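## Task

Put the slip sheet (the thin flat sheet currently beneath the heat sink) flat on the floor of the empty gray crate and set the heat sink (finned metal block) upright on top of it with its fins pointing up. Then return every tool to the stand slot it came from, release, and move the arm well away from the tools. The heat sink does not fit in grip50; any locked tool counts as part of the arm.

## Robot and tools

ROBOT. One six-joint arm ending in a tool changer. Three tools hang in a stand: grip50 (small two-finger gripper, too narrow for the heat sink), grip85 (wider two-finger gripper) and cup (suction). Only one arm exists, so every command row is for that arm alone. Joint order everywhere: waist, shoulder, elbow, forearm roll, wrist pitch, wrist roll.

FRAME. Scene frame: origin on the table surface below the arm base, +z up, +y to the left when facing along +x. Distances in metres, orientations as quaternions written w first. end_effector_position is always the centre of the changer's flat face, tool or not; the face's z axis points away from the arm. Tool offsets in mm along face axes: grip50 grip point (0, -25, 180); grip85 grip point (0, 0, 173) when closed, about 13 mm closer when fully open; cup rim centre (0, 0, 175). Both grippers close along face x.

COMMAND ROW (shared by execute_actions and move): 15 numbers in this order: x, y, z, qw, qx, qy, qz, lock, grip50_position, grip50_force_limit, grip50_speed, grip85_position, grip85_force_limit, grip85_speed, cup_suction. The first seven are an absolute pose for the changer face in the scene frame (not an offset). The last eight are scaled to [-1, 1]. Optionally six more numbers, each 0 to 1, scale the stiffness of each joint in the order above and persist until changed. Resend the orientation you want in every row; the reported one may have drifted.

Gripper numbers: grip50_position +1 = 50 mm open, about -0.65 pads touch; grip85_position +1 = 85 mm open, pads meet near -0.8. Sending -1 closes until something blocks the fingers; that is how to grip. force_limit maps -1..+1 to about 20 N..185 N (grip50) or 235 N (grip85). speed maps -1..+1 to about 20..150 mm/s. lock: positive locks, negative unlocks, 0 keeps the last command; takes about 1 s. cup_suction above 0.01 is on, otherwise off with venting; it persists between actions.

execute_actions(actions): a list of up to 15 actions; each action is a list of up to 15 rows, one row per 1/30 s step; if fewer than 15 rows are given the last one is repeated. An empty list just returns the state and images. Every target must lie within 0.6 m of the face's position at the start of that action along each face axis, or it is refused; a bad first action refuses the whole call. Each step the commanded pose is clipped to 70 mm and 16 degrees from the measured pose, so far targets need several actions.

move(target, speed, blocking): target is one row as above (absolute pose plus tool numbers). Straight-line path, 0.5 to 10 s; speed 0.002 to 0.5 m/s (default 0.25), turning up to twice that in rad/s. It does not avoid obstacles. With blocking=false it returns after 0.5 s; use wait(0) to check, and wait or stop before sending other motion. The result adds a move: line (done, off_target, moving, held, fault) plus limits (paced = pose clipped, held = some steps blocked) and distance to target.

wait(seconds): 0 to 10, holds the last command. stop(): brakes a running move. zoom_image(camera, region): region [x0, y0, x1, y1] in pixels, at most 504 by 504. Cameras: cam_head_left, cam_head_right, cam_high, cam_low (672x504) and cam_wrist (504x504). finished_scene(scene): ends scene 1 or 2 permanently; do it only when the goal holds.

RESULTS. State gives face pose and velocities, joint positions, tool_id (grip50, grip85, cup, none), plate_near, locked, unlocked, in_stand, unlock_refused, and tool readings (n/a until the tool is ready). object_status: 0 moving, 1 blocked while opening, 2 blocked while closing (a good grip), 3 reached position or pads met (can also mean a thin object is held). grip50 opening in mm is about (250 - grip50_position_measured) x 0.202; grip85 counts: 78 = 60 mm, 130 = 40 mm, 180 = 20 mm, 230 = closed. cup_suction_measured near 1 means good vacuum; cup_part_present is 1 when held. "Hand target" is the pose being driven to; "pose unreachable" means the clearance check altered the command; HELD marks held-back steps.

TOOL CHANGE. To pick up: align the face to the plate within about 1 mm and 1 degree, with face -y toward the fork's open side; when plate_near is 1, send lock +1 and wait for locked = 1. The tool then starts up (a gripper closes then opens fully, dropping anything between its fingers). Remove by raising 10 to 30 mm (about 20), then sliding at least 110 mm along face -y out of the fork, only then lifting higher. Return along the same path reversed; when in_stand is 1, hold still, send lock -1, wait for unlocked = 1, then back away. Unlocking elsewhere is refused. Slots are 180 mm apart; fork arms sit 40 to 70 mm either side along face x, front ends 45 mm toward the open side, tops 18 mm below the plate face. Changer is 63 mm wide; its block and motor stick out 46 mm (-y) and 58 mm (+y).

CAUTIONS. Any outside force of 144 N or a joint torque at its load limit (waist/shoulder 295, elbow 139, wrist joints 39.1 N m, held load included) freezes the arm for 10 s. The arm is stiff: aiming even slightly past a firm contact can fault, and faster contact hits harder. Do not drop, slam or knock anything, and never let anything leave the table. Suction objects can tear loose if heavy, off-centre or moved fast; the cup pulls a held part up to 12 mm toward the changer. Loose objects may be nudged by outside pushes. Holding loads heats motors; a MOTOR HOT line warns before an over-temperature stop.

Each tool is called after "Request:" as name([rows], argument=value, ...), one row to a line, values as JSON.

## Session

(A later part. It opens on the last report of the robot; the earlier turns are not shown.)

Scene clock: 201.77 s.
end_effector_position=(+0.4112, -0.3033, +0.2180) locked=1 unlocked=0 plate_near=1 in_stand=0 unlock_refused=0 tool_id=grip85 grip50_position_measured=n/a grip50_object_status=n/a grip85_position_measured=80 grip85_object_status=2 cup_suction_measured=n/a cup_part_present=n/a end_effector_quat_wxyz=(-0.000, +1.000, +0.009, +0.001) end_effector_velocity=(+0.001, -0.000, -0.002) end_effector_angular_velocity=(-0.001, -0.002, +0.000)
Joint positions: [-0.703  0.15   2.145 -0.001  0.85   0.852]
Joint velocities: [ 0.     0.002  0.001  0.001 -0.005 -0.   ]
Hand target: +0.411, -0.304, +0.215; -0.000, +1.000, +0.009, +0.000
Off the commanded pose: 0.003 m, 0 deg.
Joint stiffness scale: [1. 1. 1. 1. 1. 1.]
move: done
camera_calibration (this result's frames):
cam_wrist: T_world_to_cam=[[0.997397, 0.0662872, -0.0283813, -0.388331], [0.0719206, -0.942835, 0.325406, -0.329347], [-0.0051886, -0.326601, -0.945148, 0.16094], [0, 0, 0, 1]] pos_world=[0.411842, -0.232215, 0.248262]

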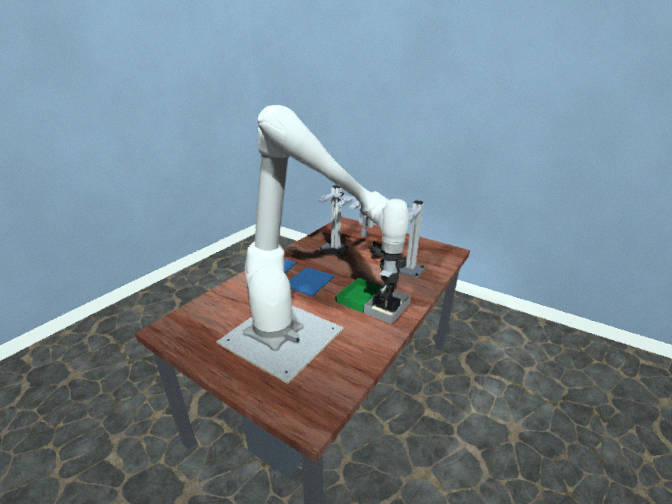

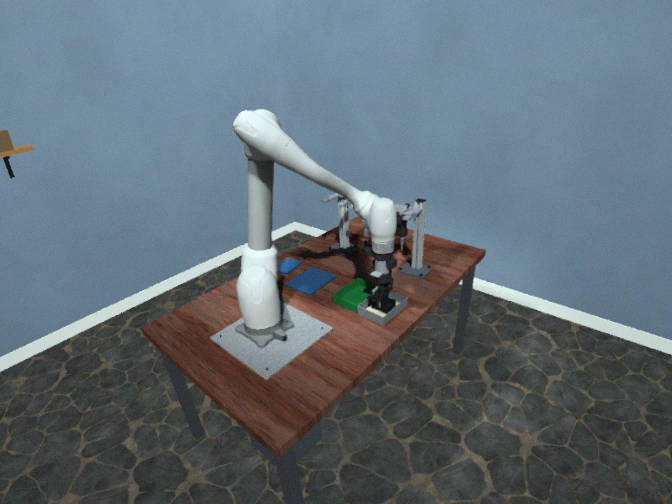

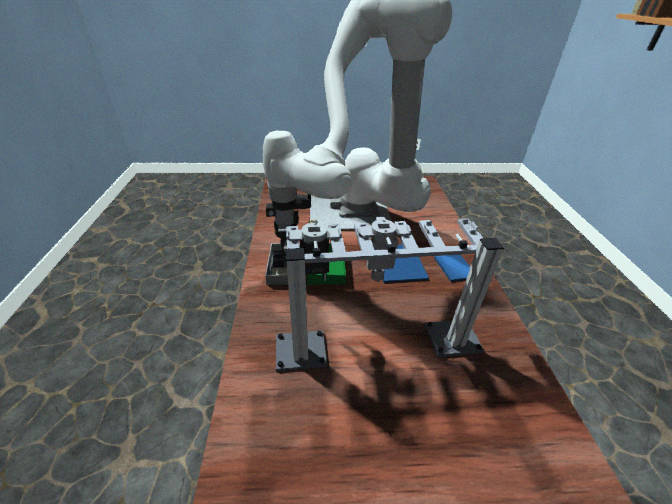

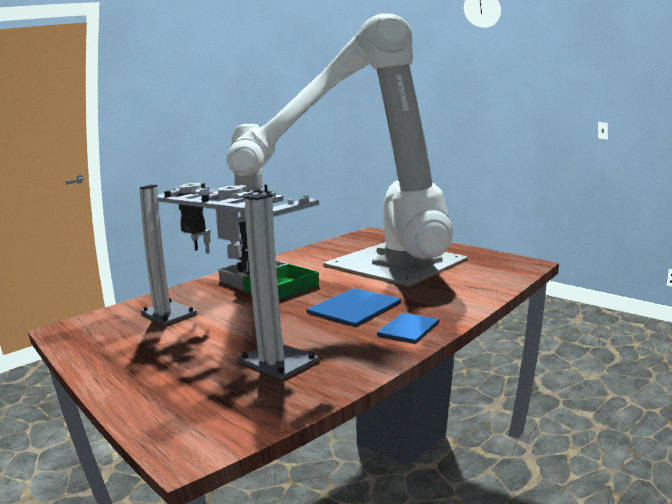

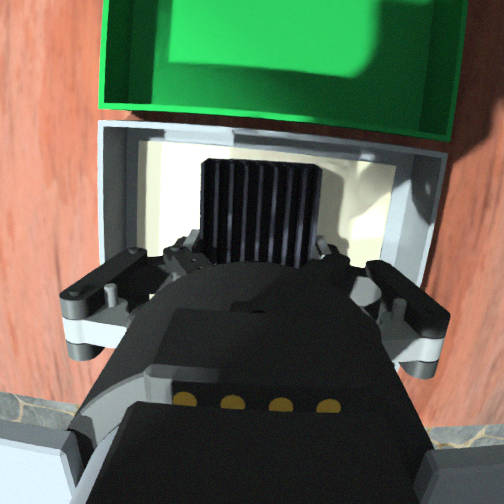

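Fix yaw sign while lowering.

Request:
move(target=[0.412,-0.304,0.197,0,1,-0.011,0,0,1,0,0,-1,-0.3,-0.5,0], speed=0.02)

Request:
move(target=[0.412,-0.304,0.198,0,1,-0.011,0,0,1,0,0,0.85,-0.3,-0.5,0])

Request:
move(target=[0.412,-0.304,0.3,0,1,-0.011,0,0,1,0,0,0.85,-0.3,-0.5,0], speed=0.1)

Request:
move(target=[0.532,0.148,0.382,0,0.688,0.7257,0,0,1,0,0,1,0,0,0], speed=0.3)

Request:
move(target=[0.674,0.153,0.38,0,0.688,0.7257,0,0,1,0,0,1,0,0,0], speed=0.08)

Request:
move(target=[0.673,0.1535,0.354,0,0.688,0.7257,0,0,1,0,0,1,0,0,0], speed=0.03)

Request:
execute_actions([
  [[0.673,0.1535,0.356,0,0.688,0.7257,0,-1,1,0,0,1,0,0,0]],
  [[0.673,0.1535,0.356,0,0.688,0.7257,0,-1,1,0,0,1,0,0,0]],
  [[0.673,0.1535,0.356,0,0.688,0.7257,0,-1,1,0,0,1,0,0,0]],
])

Scene clock: 217.40 s.
end_effector_position=(+0.4120, -0.3039, +0.2001) locked=1 unlocked=0 plate_near=1 in_stand=0 unlock_refused=0 tool_id=grip85 grip50_position_measured=n/a grip50_object_status=n/a grip85_position_measured=80 grip85_object_status=2 cup_suction_measured=n/a cup_part_present=n/a end_effector_quat_wxyz=(-0.000, +1.000, -0.011, +0.001) end_effector_velocity=(+0.000, +0.000, +0.000) end_effector_angular_velocity=(+0.001, -0.000, -0.006)
Joint positions: [-0.703  0.175  2.157 -0.001  0.813  0.891]
Joint velocities: [-0.    -0.    -0.     0.001  0.001  0.005]
Hand target: +0.412, -0.304, +0.197; -0.000, +1.000, -0.011, +0.000
Off the commanded pose: 0.003 m, 0 deg.
Joint stiffness scale: [1. 1. 1. 1. 1. 1.]
move: done
camera_calibration (this result's frames):
cam_wrist: T_world_to_cam=[[0.999227, 0.0272448, -0.0283236, -0.402218], [0.0349866, -0.944953, 0.325332, -0.309551], [-0.0179009, -0.326071, -0.945176, 0.149215], [0, 0, 0, 1]] pos_world=[0.415409, -0.232898, 0.230349]

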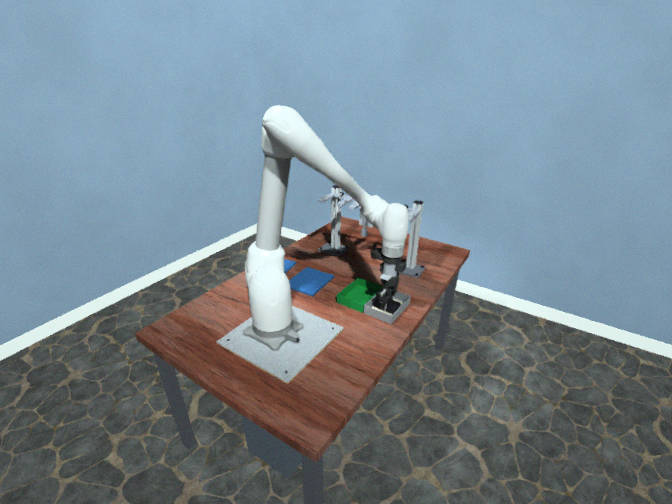

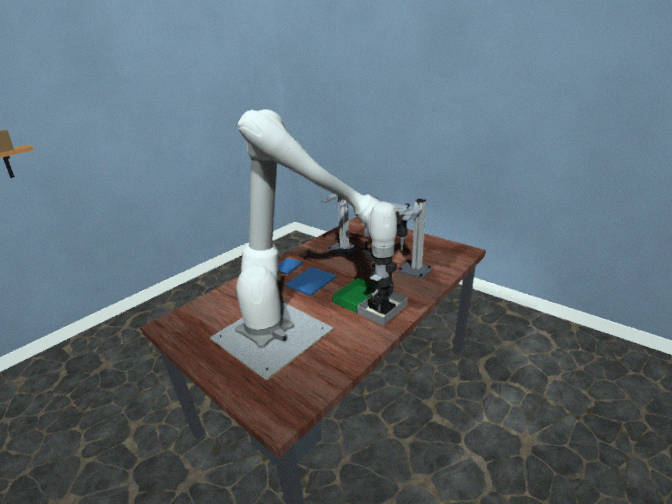

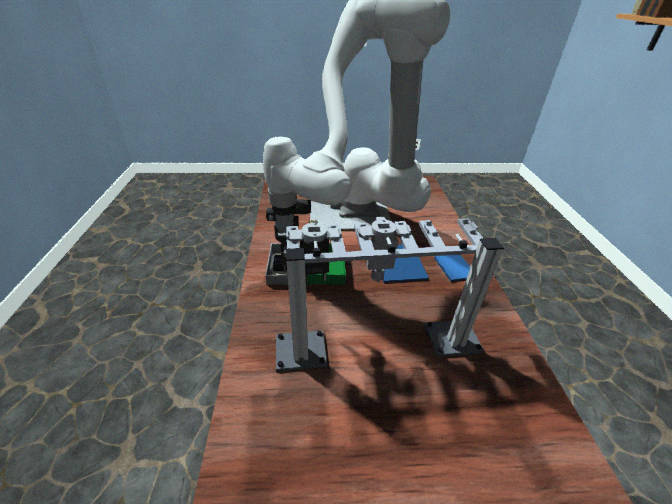

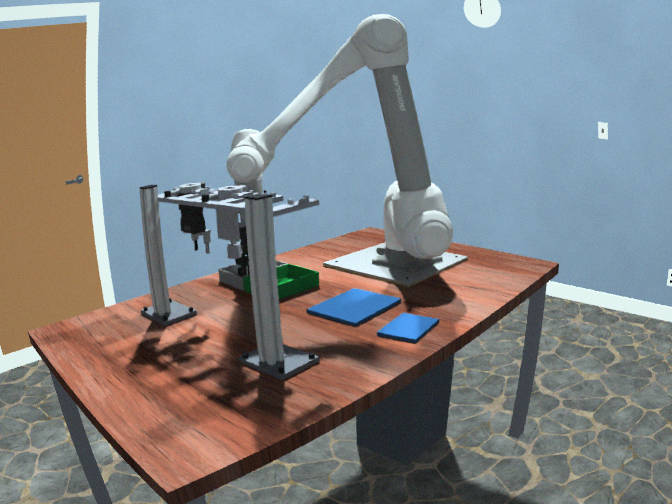

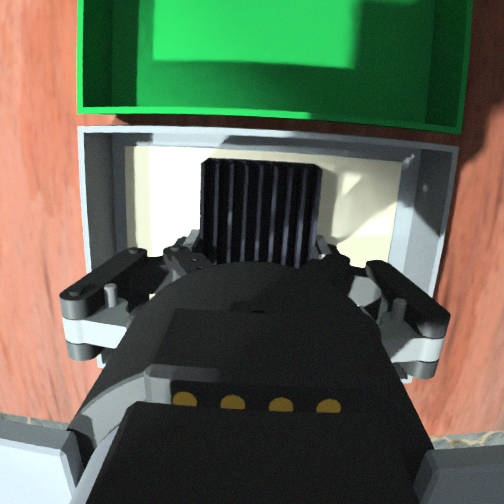

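Scene clock: 218.20 s.
end_effector_position=(+0.4120, -0.3039, +0.2001) locked=1 unlocked=0 plate_near=1 in_stand=0 unlock_refused=0 tool_id=grip85 grip50_position_measured=n/a grip50_object_status=n/a grip85_position_measured=22 grip85_object_status=0 cup_suction_measured=n/a cup_part_present=n/a end_effector_quat_wxyz=(-0.000, +1.000, -0.011, +0.001) end_effector_velocity=(+0.001, -0.001, +0.001) end_effector_angular_velocity=(-0.003, -0.003, -0.001)
Joint positions: [-0.703  0.175  2.157 -0.001  0.813  0.892]
Joint velocities: [-0.    -0.    -0.001 -0.    -0.002  0.001]
Hand target: +0.412, -0.304, +0.198; -0.000, +1.000, -0.011, +0.000
Off the commanded pose: 0.002 m, 0 deg.
Joint stiffness scale: [1. 1. 1. 1. 1. 1.]
move: done
camera_calibration (this result's frames):
cam_wrist: T_world_to_cam=[[0.999243, 0.026672, -0.0283152, -0.402402], [0.0344423, -0.94497, 0.325338, -0.309335], [-0.0180797, -0.326067, -0.945174, 0.149289], [0, 0, 0, 1]] pos_world=[0.415451, -0.232901, 0.230348]

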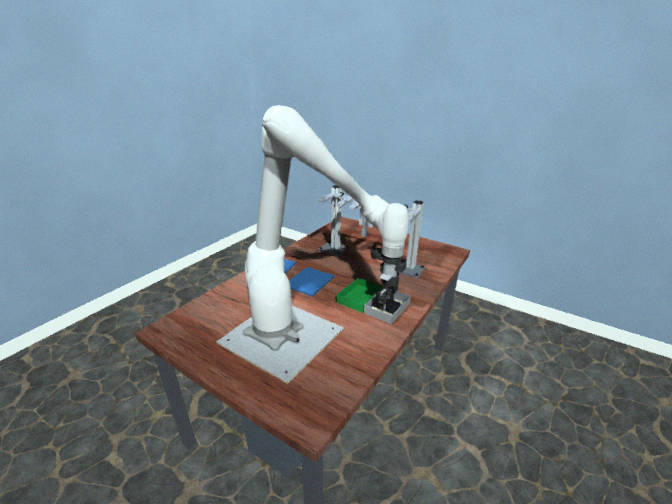

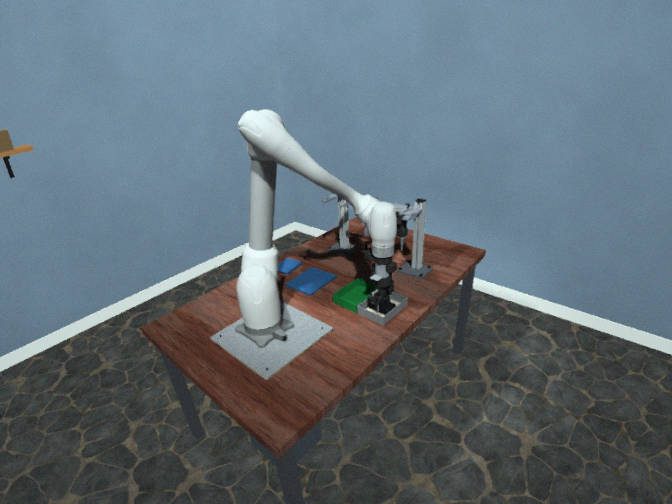

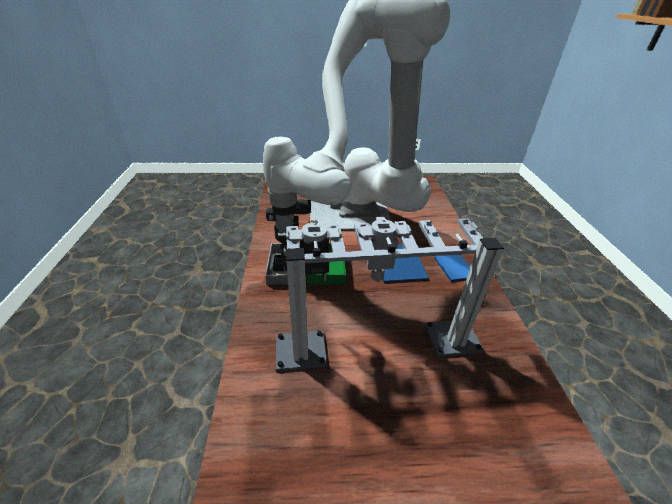

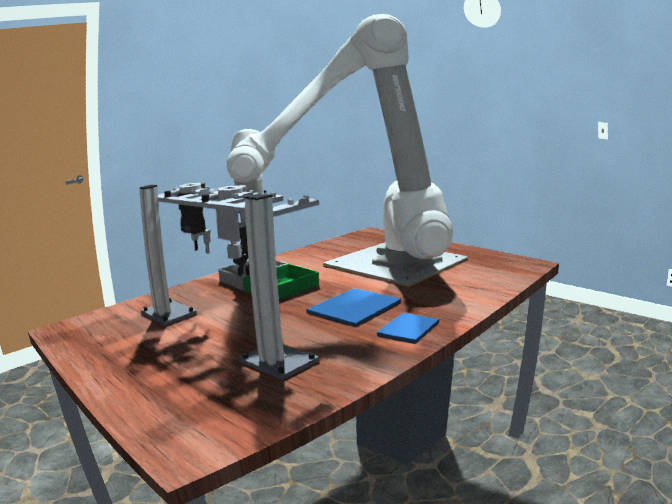

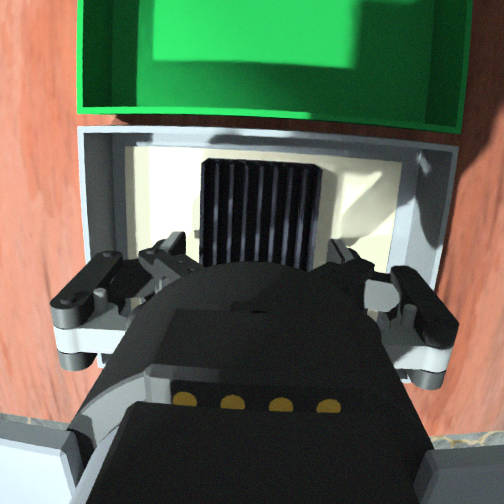

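Scene clock: 219.67 s.
end_effector_position=(+0.4123, -0.3046, +0.2965) locked=1 unlocked=0 plate_near=1 in_stand=0 unlock_refused=0 tool_id=grip85 grip50_position_measured=n/a grip50_object_status=n/a grip85_position_measured=22 grip85_object_status=3 cup_suction_measured=n/a cup_part_present=n/a end_effector_quat_wxyz=(-0.001, +1.000, -0.011, -0.000) end_effector_velocity=(+0.000, -0.000, +0.002) end_effector_angular_velocity=(+0.001, +0.000, -0.001)
Joint positions: [-0.703  0.066  2.065 -0.001  1.017  0.892]
Joint velocities: [-0.    -0.002 -0.003  0.     0.005  0.   ]
Hand target: +0.412, -0.304, +0.300; +0.000, +1.000, -0.011, -0.000
Off the commanded pose: 0.004 m, 0 deg.
Joint stiffness scale: [1. 1. 1. 1. 1. 1.]
move: off_target
camera_calibration (this result's frames):
cam_wrist: T_world_to_cam=[[0.999158, 0.0264669, -0.0313634, -0.399137], [0.0351895, -0.945767, 0.322934, -0.341172], [-0.0211154, -0.323766, -0.945902, 0.242355], [0, 0, 0, 1]] pos_world=[0.415924, -0.23364, 0.326902]

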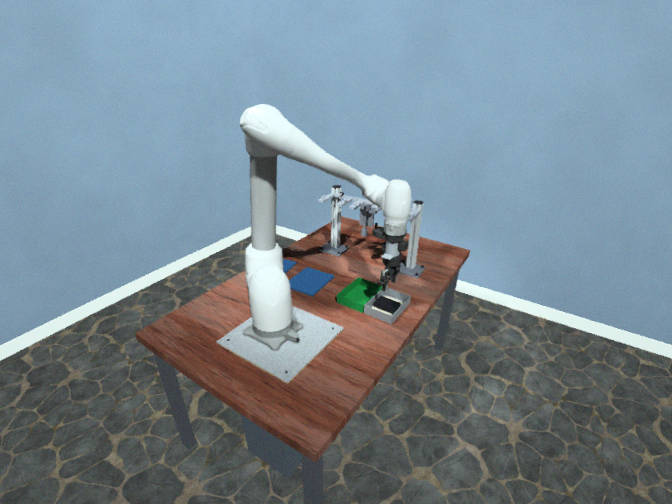

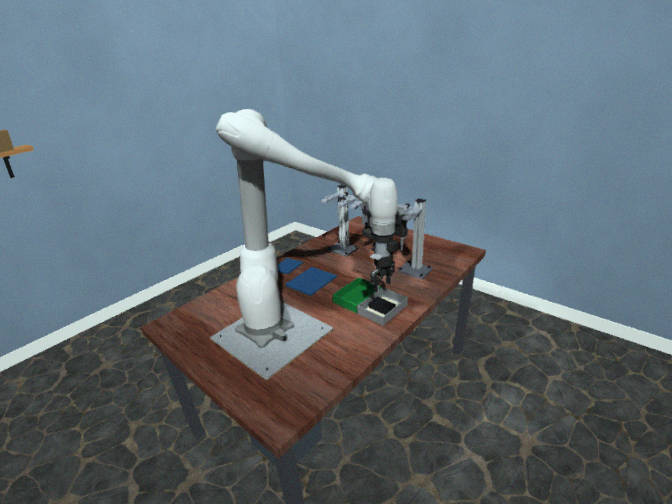

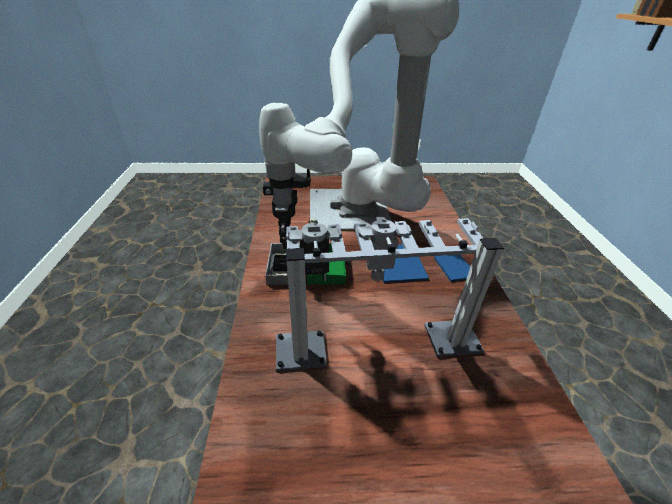

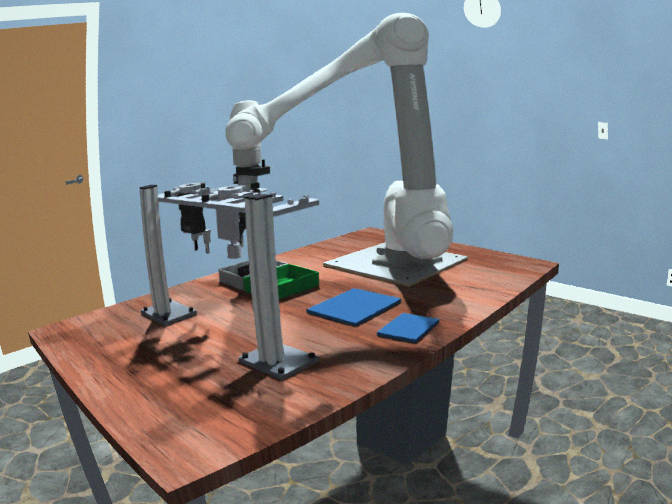

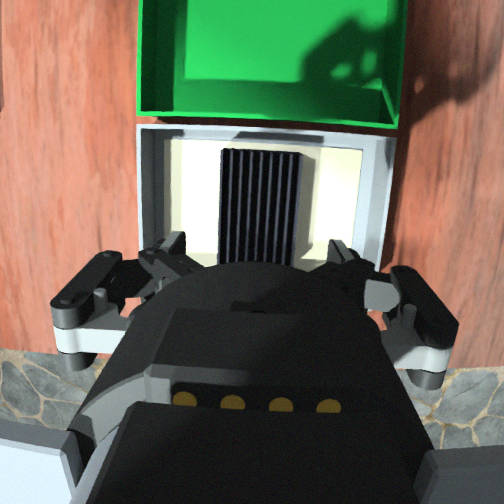

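Scene clock: 222.97 s.
end_effector_position=(+0.5323, +0.1458, +0.3834) locked=1 unlocked=0 plate_near=1 in_stand=0 unlock_refused=0 tool_id=grip85 grip50_position_measured=n/a grip50_object_status=n/a grip85_position_measured=3 grip85_object_status=3 cup_suction_measured=n/a cup_part_present=n/a end_effector_quat_wxyz=(+0.004, +0.690, +0.724, +0.002) end_effector_velocity=(+0.001, +0.002, +0.000) end_effector_angular_velocity=(-0.001, +0.001, +0.008)
Joint positions: [ 0.203  0.056  1.902 -0.001  1.182  0.157]
Joint velocities: [ 0.003  0.002 -0.002 -0.001  0.002 -0.005]
Hand target: +0.533, +0.148, +0.382; +0.001, +0.688, +0.726, -0.000
Off the commanded pose: 0.003 m, 1 deg.
Joint stiffness scale: [1. 1. 1. 1. 1. 1.]
move: done
camera_calibration (this result's frames):
cam_wrist: T_world_to_cam=[[-0.0952242, 0.994894, -0.0334513, -0.0860295], [0.937684, 0.100928, 0.332509, -0.584163], [0.334188, 0.000296171, -0.942507, 0.235209], [0, 0, 0, 1]] pos_world=[0.460965, 0.144479, 0.413047]

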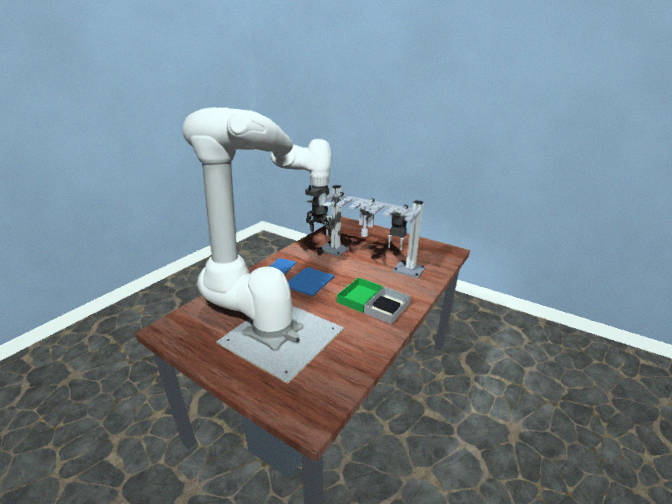

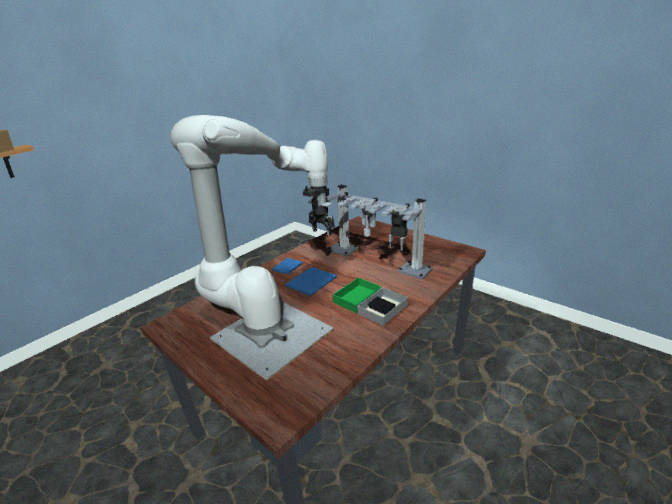

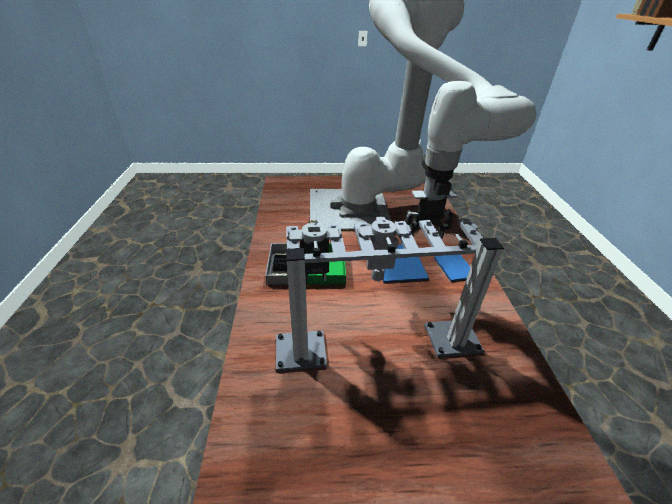

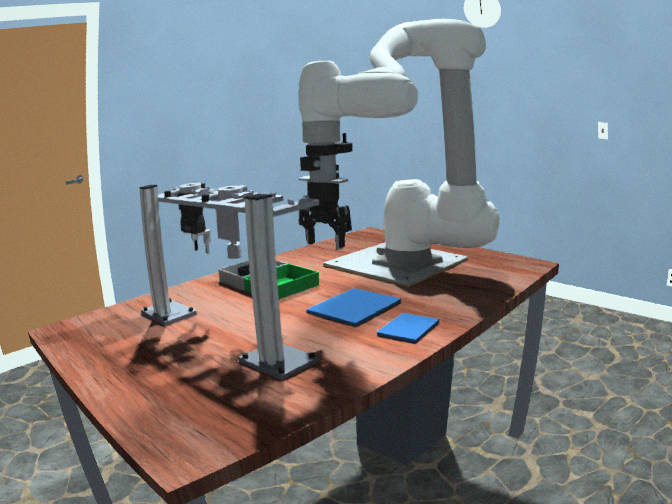

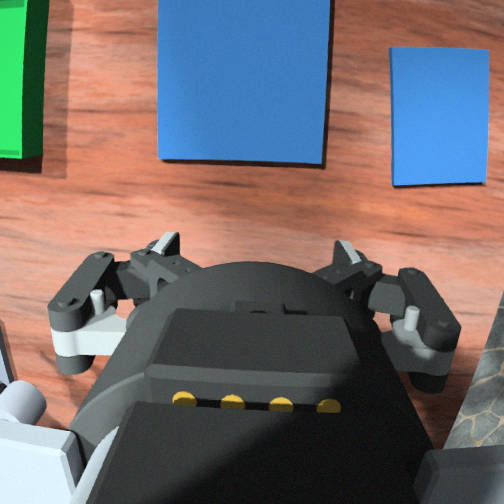

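Scene clock: 225.20 s.
end_effector_position=(+0.6724, +0.1541, +0.3818) locked=1 unlocked=0 plate_near=1 in_stand=0 unlock_refused=0 tool_id=grip85 grip50_position_measured=n/a grip50_object_status=n/a grip85_position_measured=3 grip85_object_status=3 cup_suction_measured=n/a cup_part_present=n/a end_effector_quat_wxyz=(+0.003, +0.687, +0.726, +0.002) end_effector_velocity=(+0.001, +0.000, +0.001) end_effector_angular_velocity=(+0.001, +0.001, -0.000)
Joint positions: [ 0.173  0.27   1.651 -0.001  1.219  0.12 ]
Joint velocities: [ 0.     0.002 -0.004  0.001  0.002 -0.   ]
Hand target: +0.674, +0.153, +0.380; -0.000, +0.688, +0.726, -0.000
Off the commanded pose: 0.003 m, 0 deg.
Joint stiffness scale: [1. 1. 1. 1. 1. 1.]
move: done
camera_calibration (this result's frames):
cam_wrist: T_world_to_cam=[[-0.103009, 0.994113, -0.0335965, -0.0756063], [0.937119, 0.108316, 0.331777, -0.716339], [0.333463, 0.0026922, -0.942759, 0.187069], [0, 0, 0, 1]] pos_world=[0.601126, 0.152249, 0.411486]

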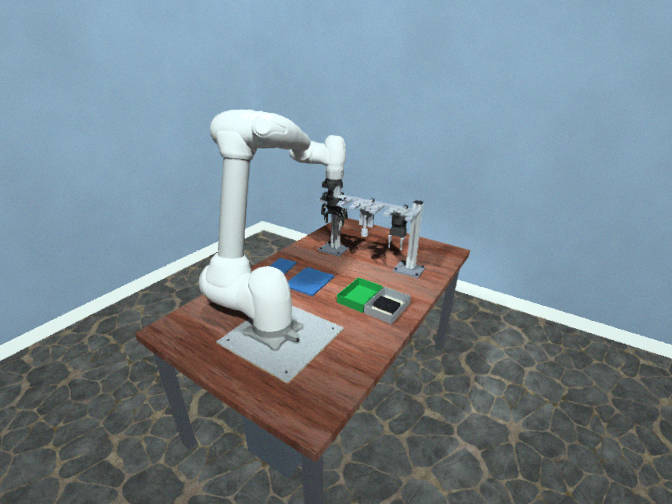

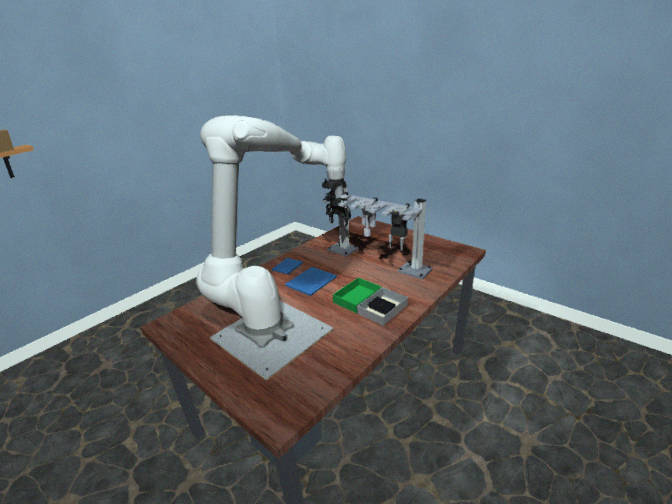

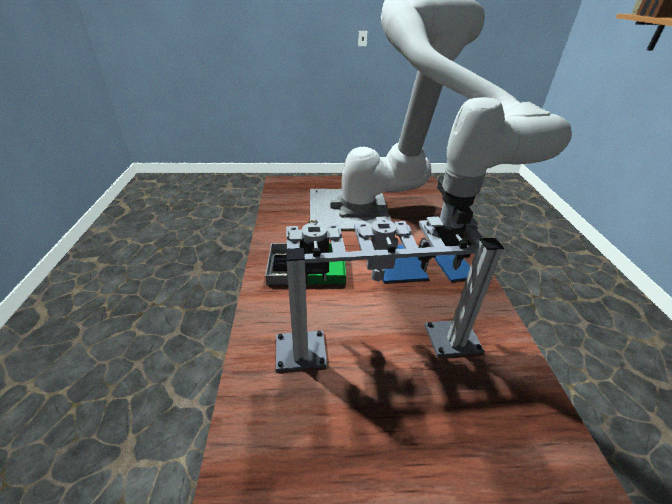

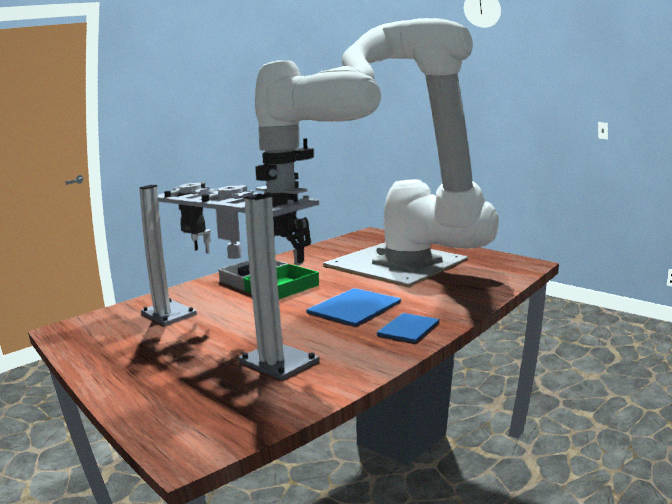

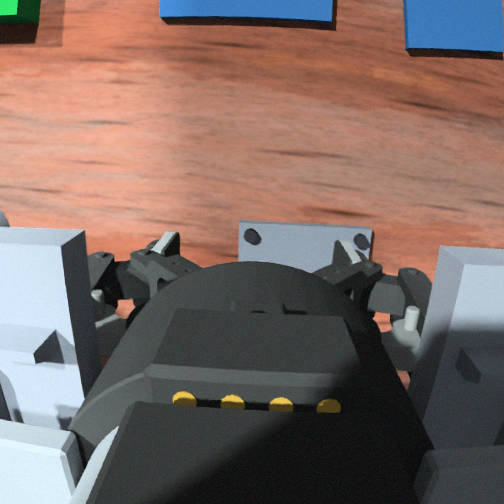

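Scene clock: 226.40 s.
end_effector_position=(+0.6721, +0.1541, +0.3602) locked=1 unlocked=0 plate_near=1 in_stand=1 unlock_refused=0 tool_id=grip85 grip50_position_measured=n/a grip50_object_status=n/a grip85_position_measured=3 grip85_object_status=3 cup_suction_measured=n/a cup_part_present=n/a end_effector_quat_wxyz=(+0.002, +0.687, +0.726, +0.001) end_effector_velocity=(+0.001, +0.001, +0.000) end_effector_angular_velocity=(+0.002, -0.004, -0.000)
Joint positions: [ 0.173  0.283  1.675 -0.001  1.185  0.12 ]
Joint velocities: [ 0.     0.    -0.001  0.001 -0.004  0.   ]
Hand target: +0.673, +0.153, +0.354; -0.000, +0.688, +0.726, -0.000
Off the commanded pose: 0.006 m, 0 deg.
Joint stiffness scale: [1. 1. 1. 1. 1. 1.]
move: off_target
camera_calibration (this result's frames):
cam_wrist: T_world_to_cam=[[-0.102944, 0.99413, -0.0332746, -0.0765178], [0.938011, 0.108155, 0.329298, -0.708507], [0.330964, 0.00268726, -0.94364, 0.16881], [0, 0, 0, 1]] pos_world=[0.600841, 0.152243, 0.39006]

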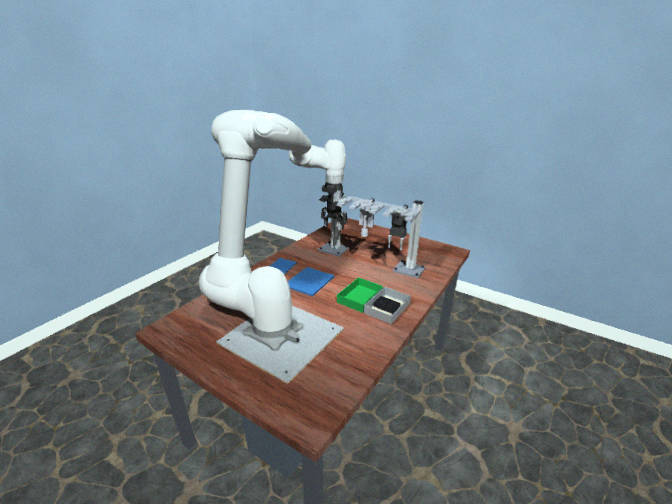

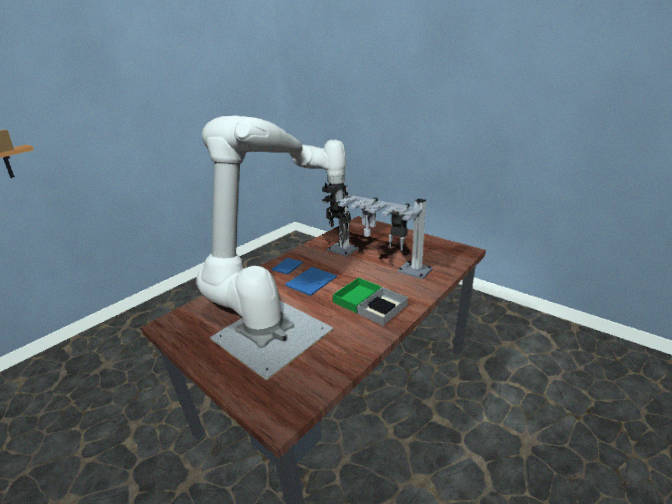

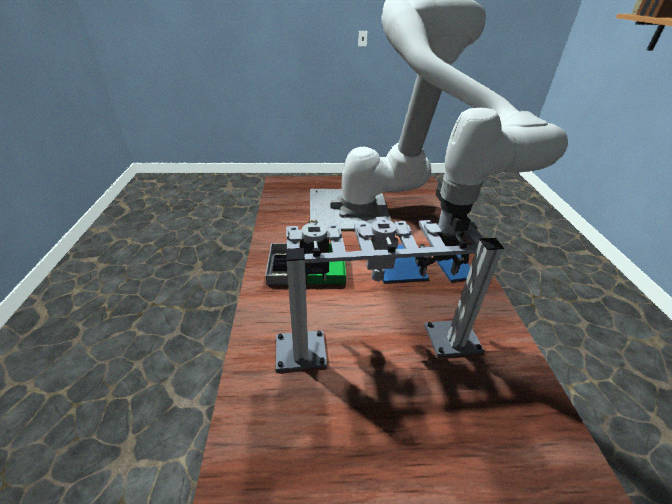

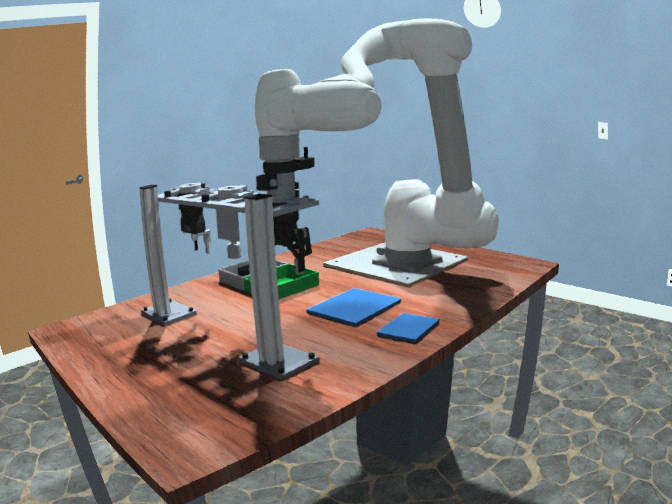

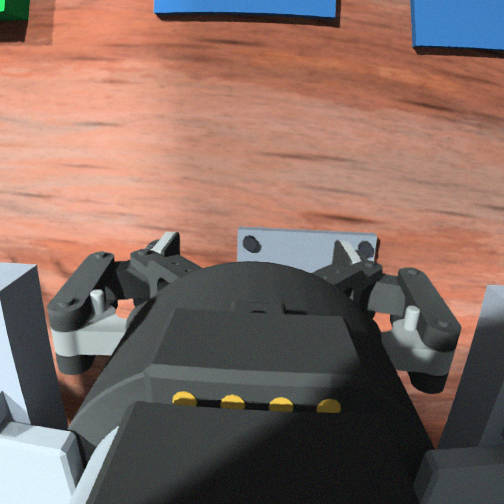

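Scene clock: 227.90 s.
end_effector_position=(+0.6720, +0.1541, +0.3600) locked=0 unlocked=1 plate_near=1 in_stand=1 unlock_refused=0 tool_id=none grip50_position_measured=n/a grip50_object_status=n/a grip85_position_measured=n/a grip85_object_status=n/a cup_suction_measured=n/a cup_part_present=n/a end_effector_quat_wxyz=(+0.002, +0.687, +0.726, +0.001) end_effector_velocity=(-0.000, -0.000, -0.000) end_effector_angular_velocity=(-0.000, +0.000, -0.001)
Joint positions: [ 0.173  0.283  1.675 -0.001  1.184  0.12 ]
Joint velocities: [-0.     0.     0.001 -0.    -0.     0.001]
Hand target: +0.673, +0.153, +0.356; +0.000, +0.688, +0.726, -0.000
Off the commanded pose: 0.004 m, 0 deg.
Joint stiffness scale: [1. 1. 1. 1. 1. 1.]
Step readings (end_effector_position; steps 1 to 15: 1st action; 16 to 30: 2nd action; 31 to 45: 3rd action):
0: (+0.6721, +0.1541, +0.3602)
1: (+0.6720, +0.1541, +0.3600)
2: (+0.6720, +0.1541, +0.3600)
4: (+0.6720, +0.1541, +0.3600)
8: (+0.6720, +0.1541, +0.3600)
15: (+0.6720, +0.1541, +0.3600)
16: (+0.6720, +0.1541, +0.3600)
17: (+0.6720, +0.1541, +0.3600)
19: (+0.6720, +0.1541, +0.3600)
23: (+0.6720, +0.1541, +0.3600)
30: (+0.6720, +0.1541, +0.3600)
31: (+0.6720, +0.1541, +0.3600)
32: (+0.6720, +0.1541, +0.3600)
34: (+0.6720, +0.1541, +0.3600)
38: (+0.6720, +0.1541, +0.3600)
45: end_effector_position above
camera_calibration (this result's frames):
cam_wrist: T_world_to_cam=[[-0.102906, 0.994138, -0.0331788, -0.0765996], [0.938051, 0.108088, 0.329208, -0.708429], [0.330864, 0.00275419, -0.943674, 0.168789], [0, 0, 0, 1]] pos_world=[0.600814, 0.152258, 0.389961]

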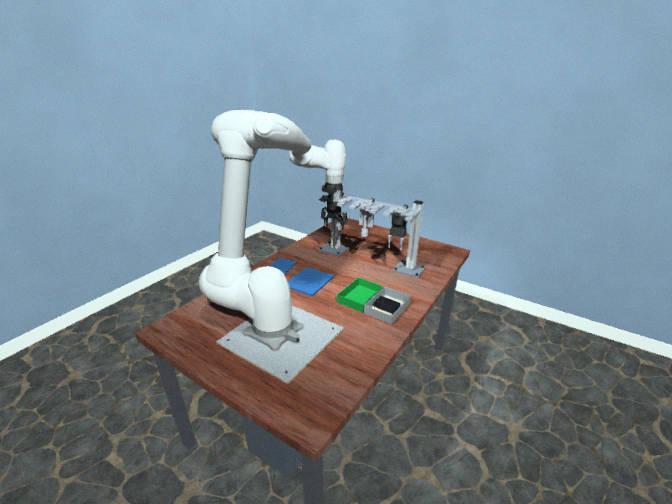

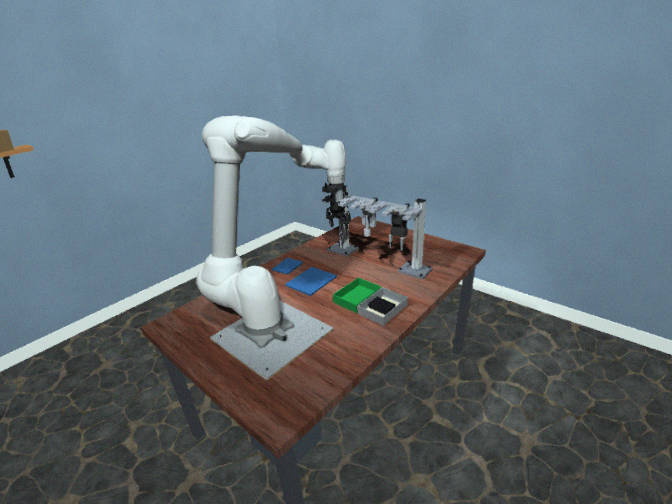

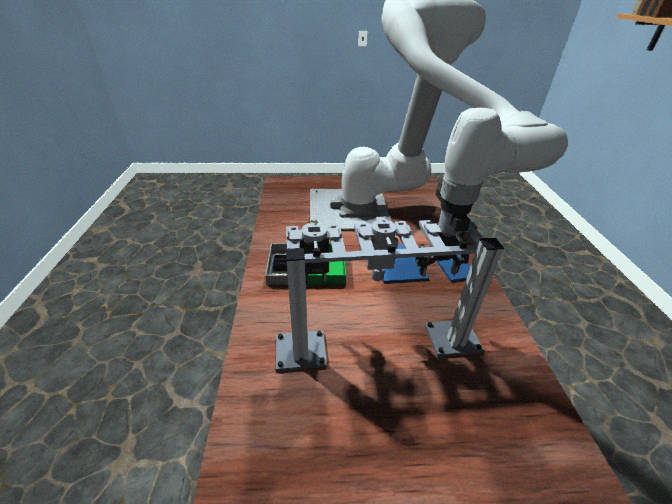

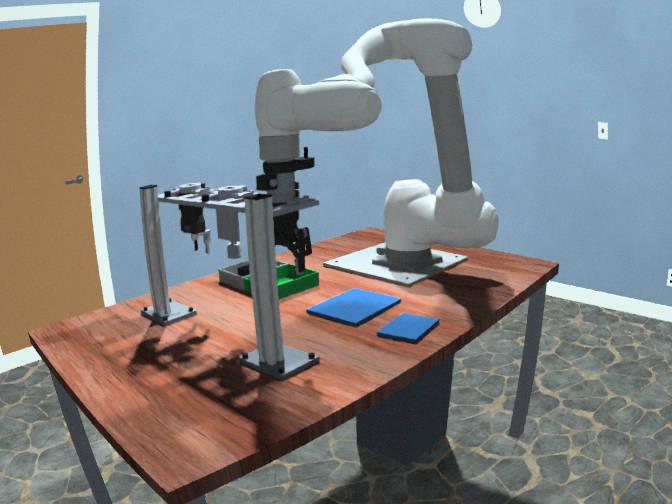

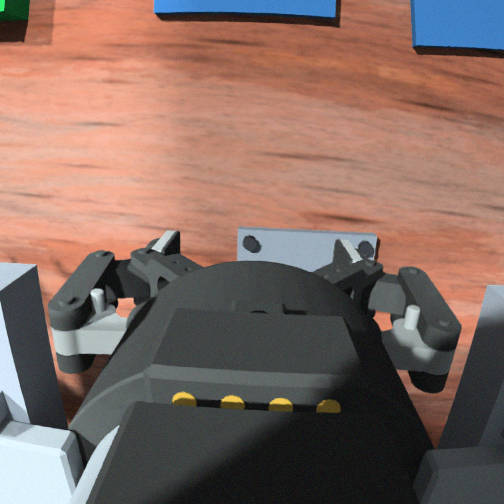

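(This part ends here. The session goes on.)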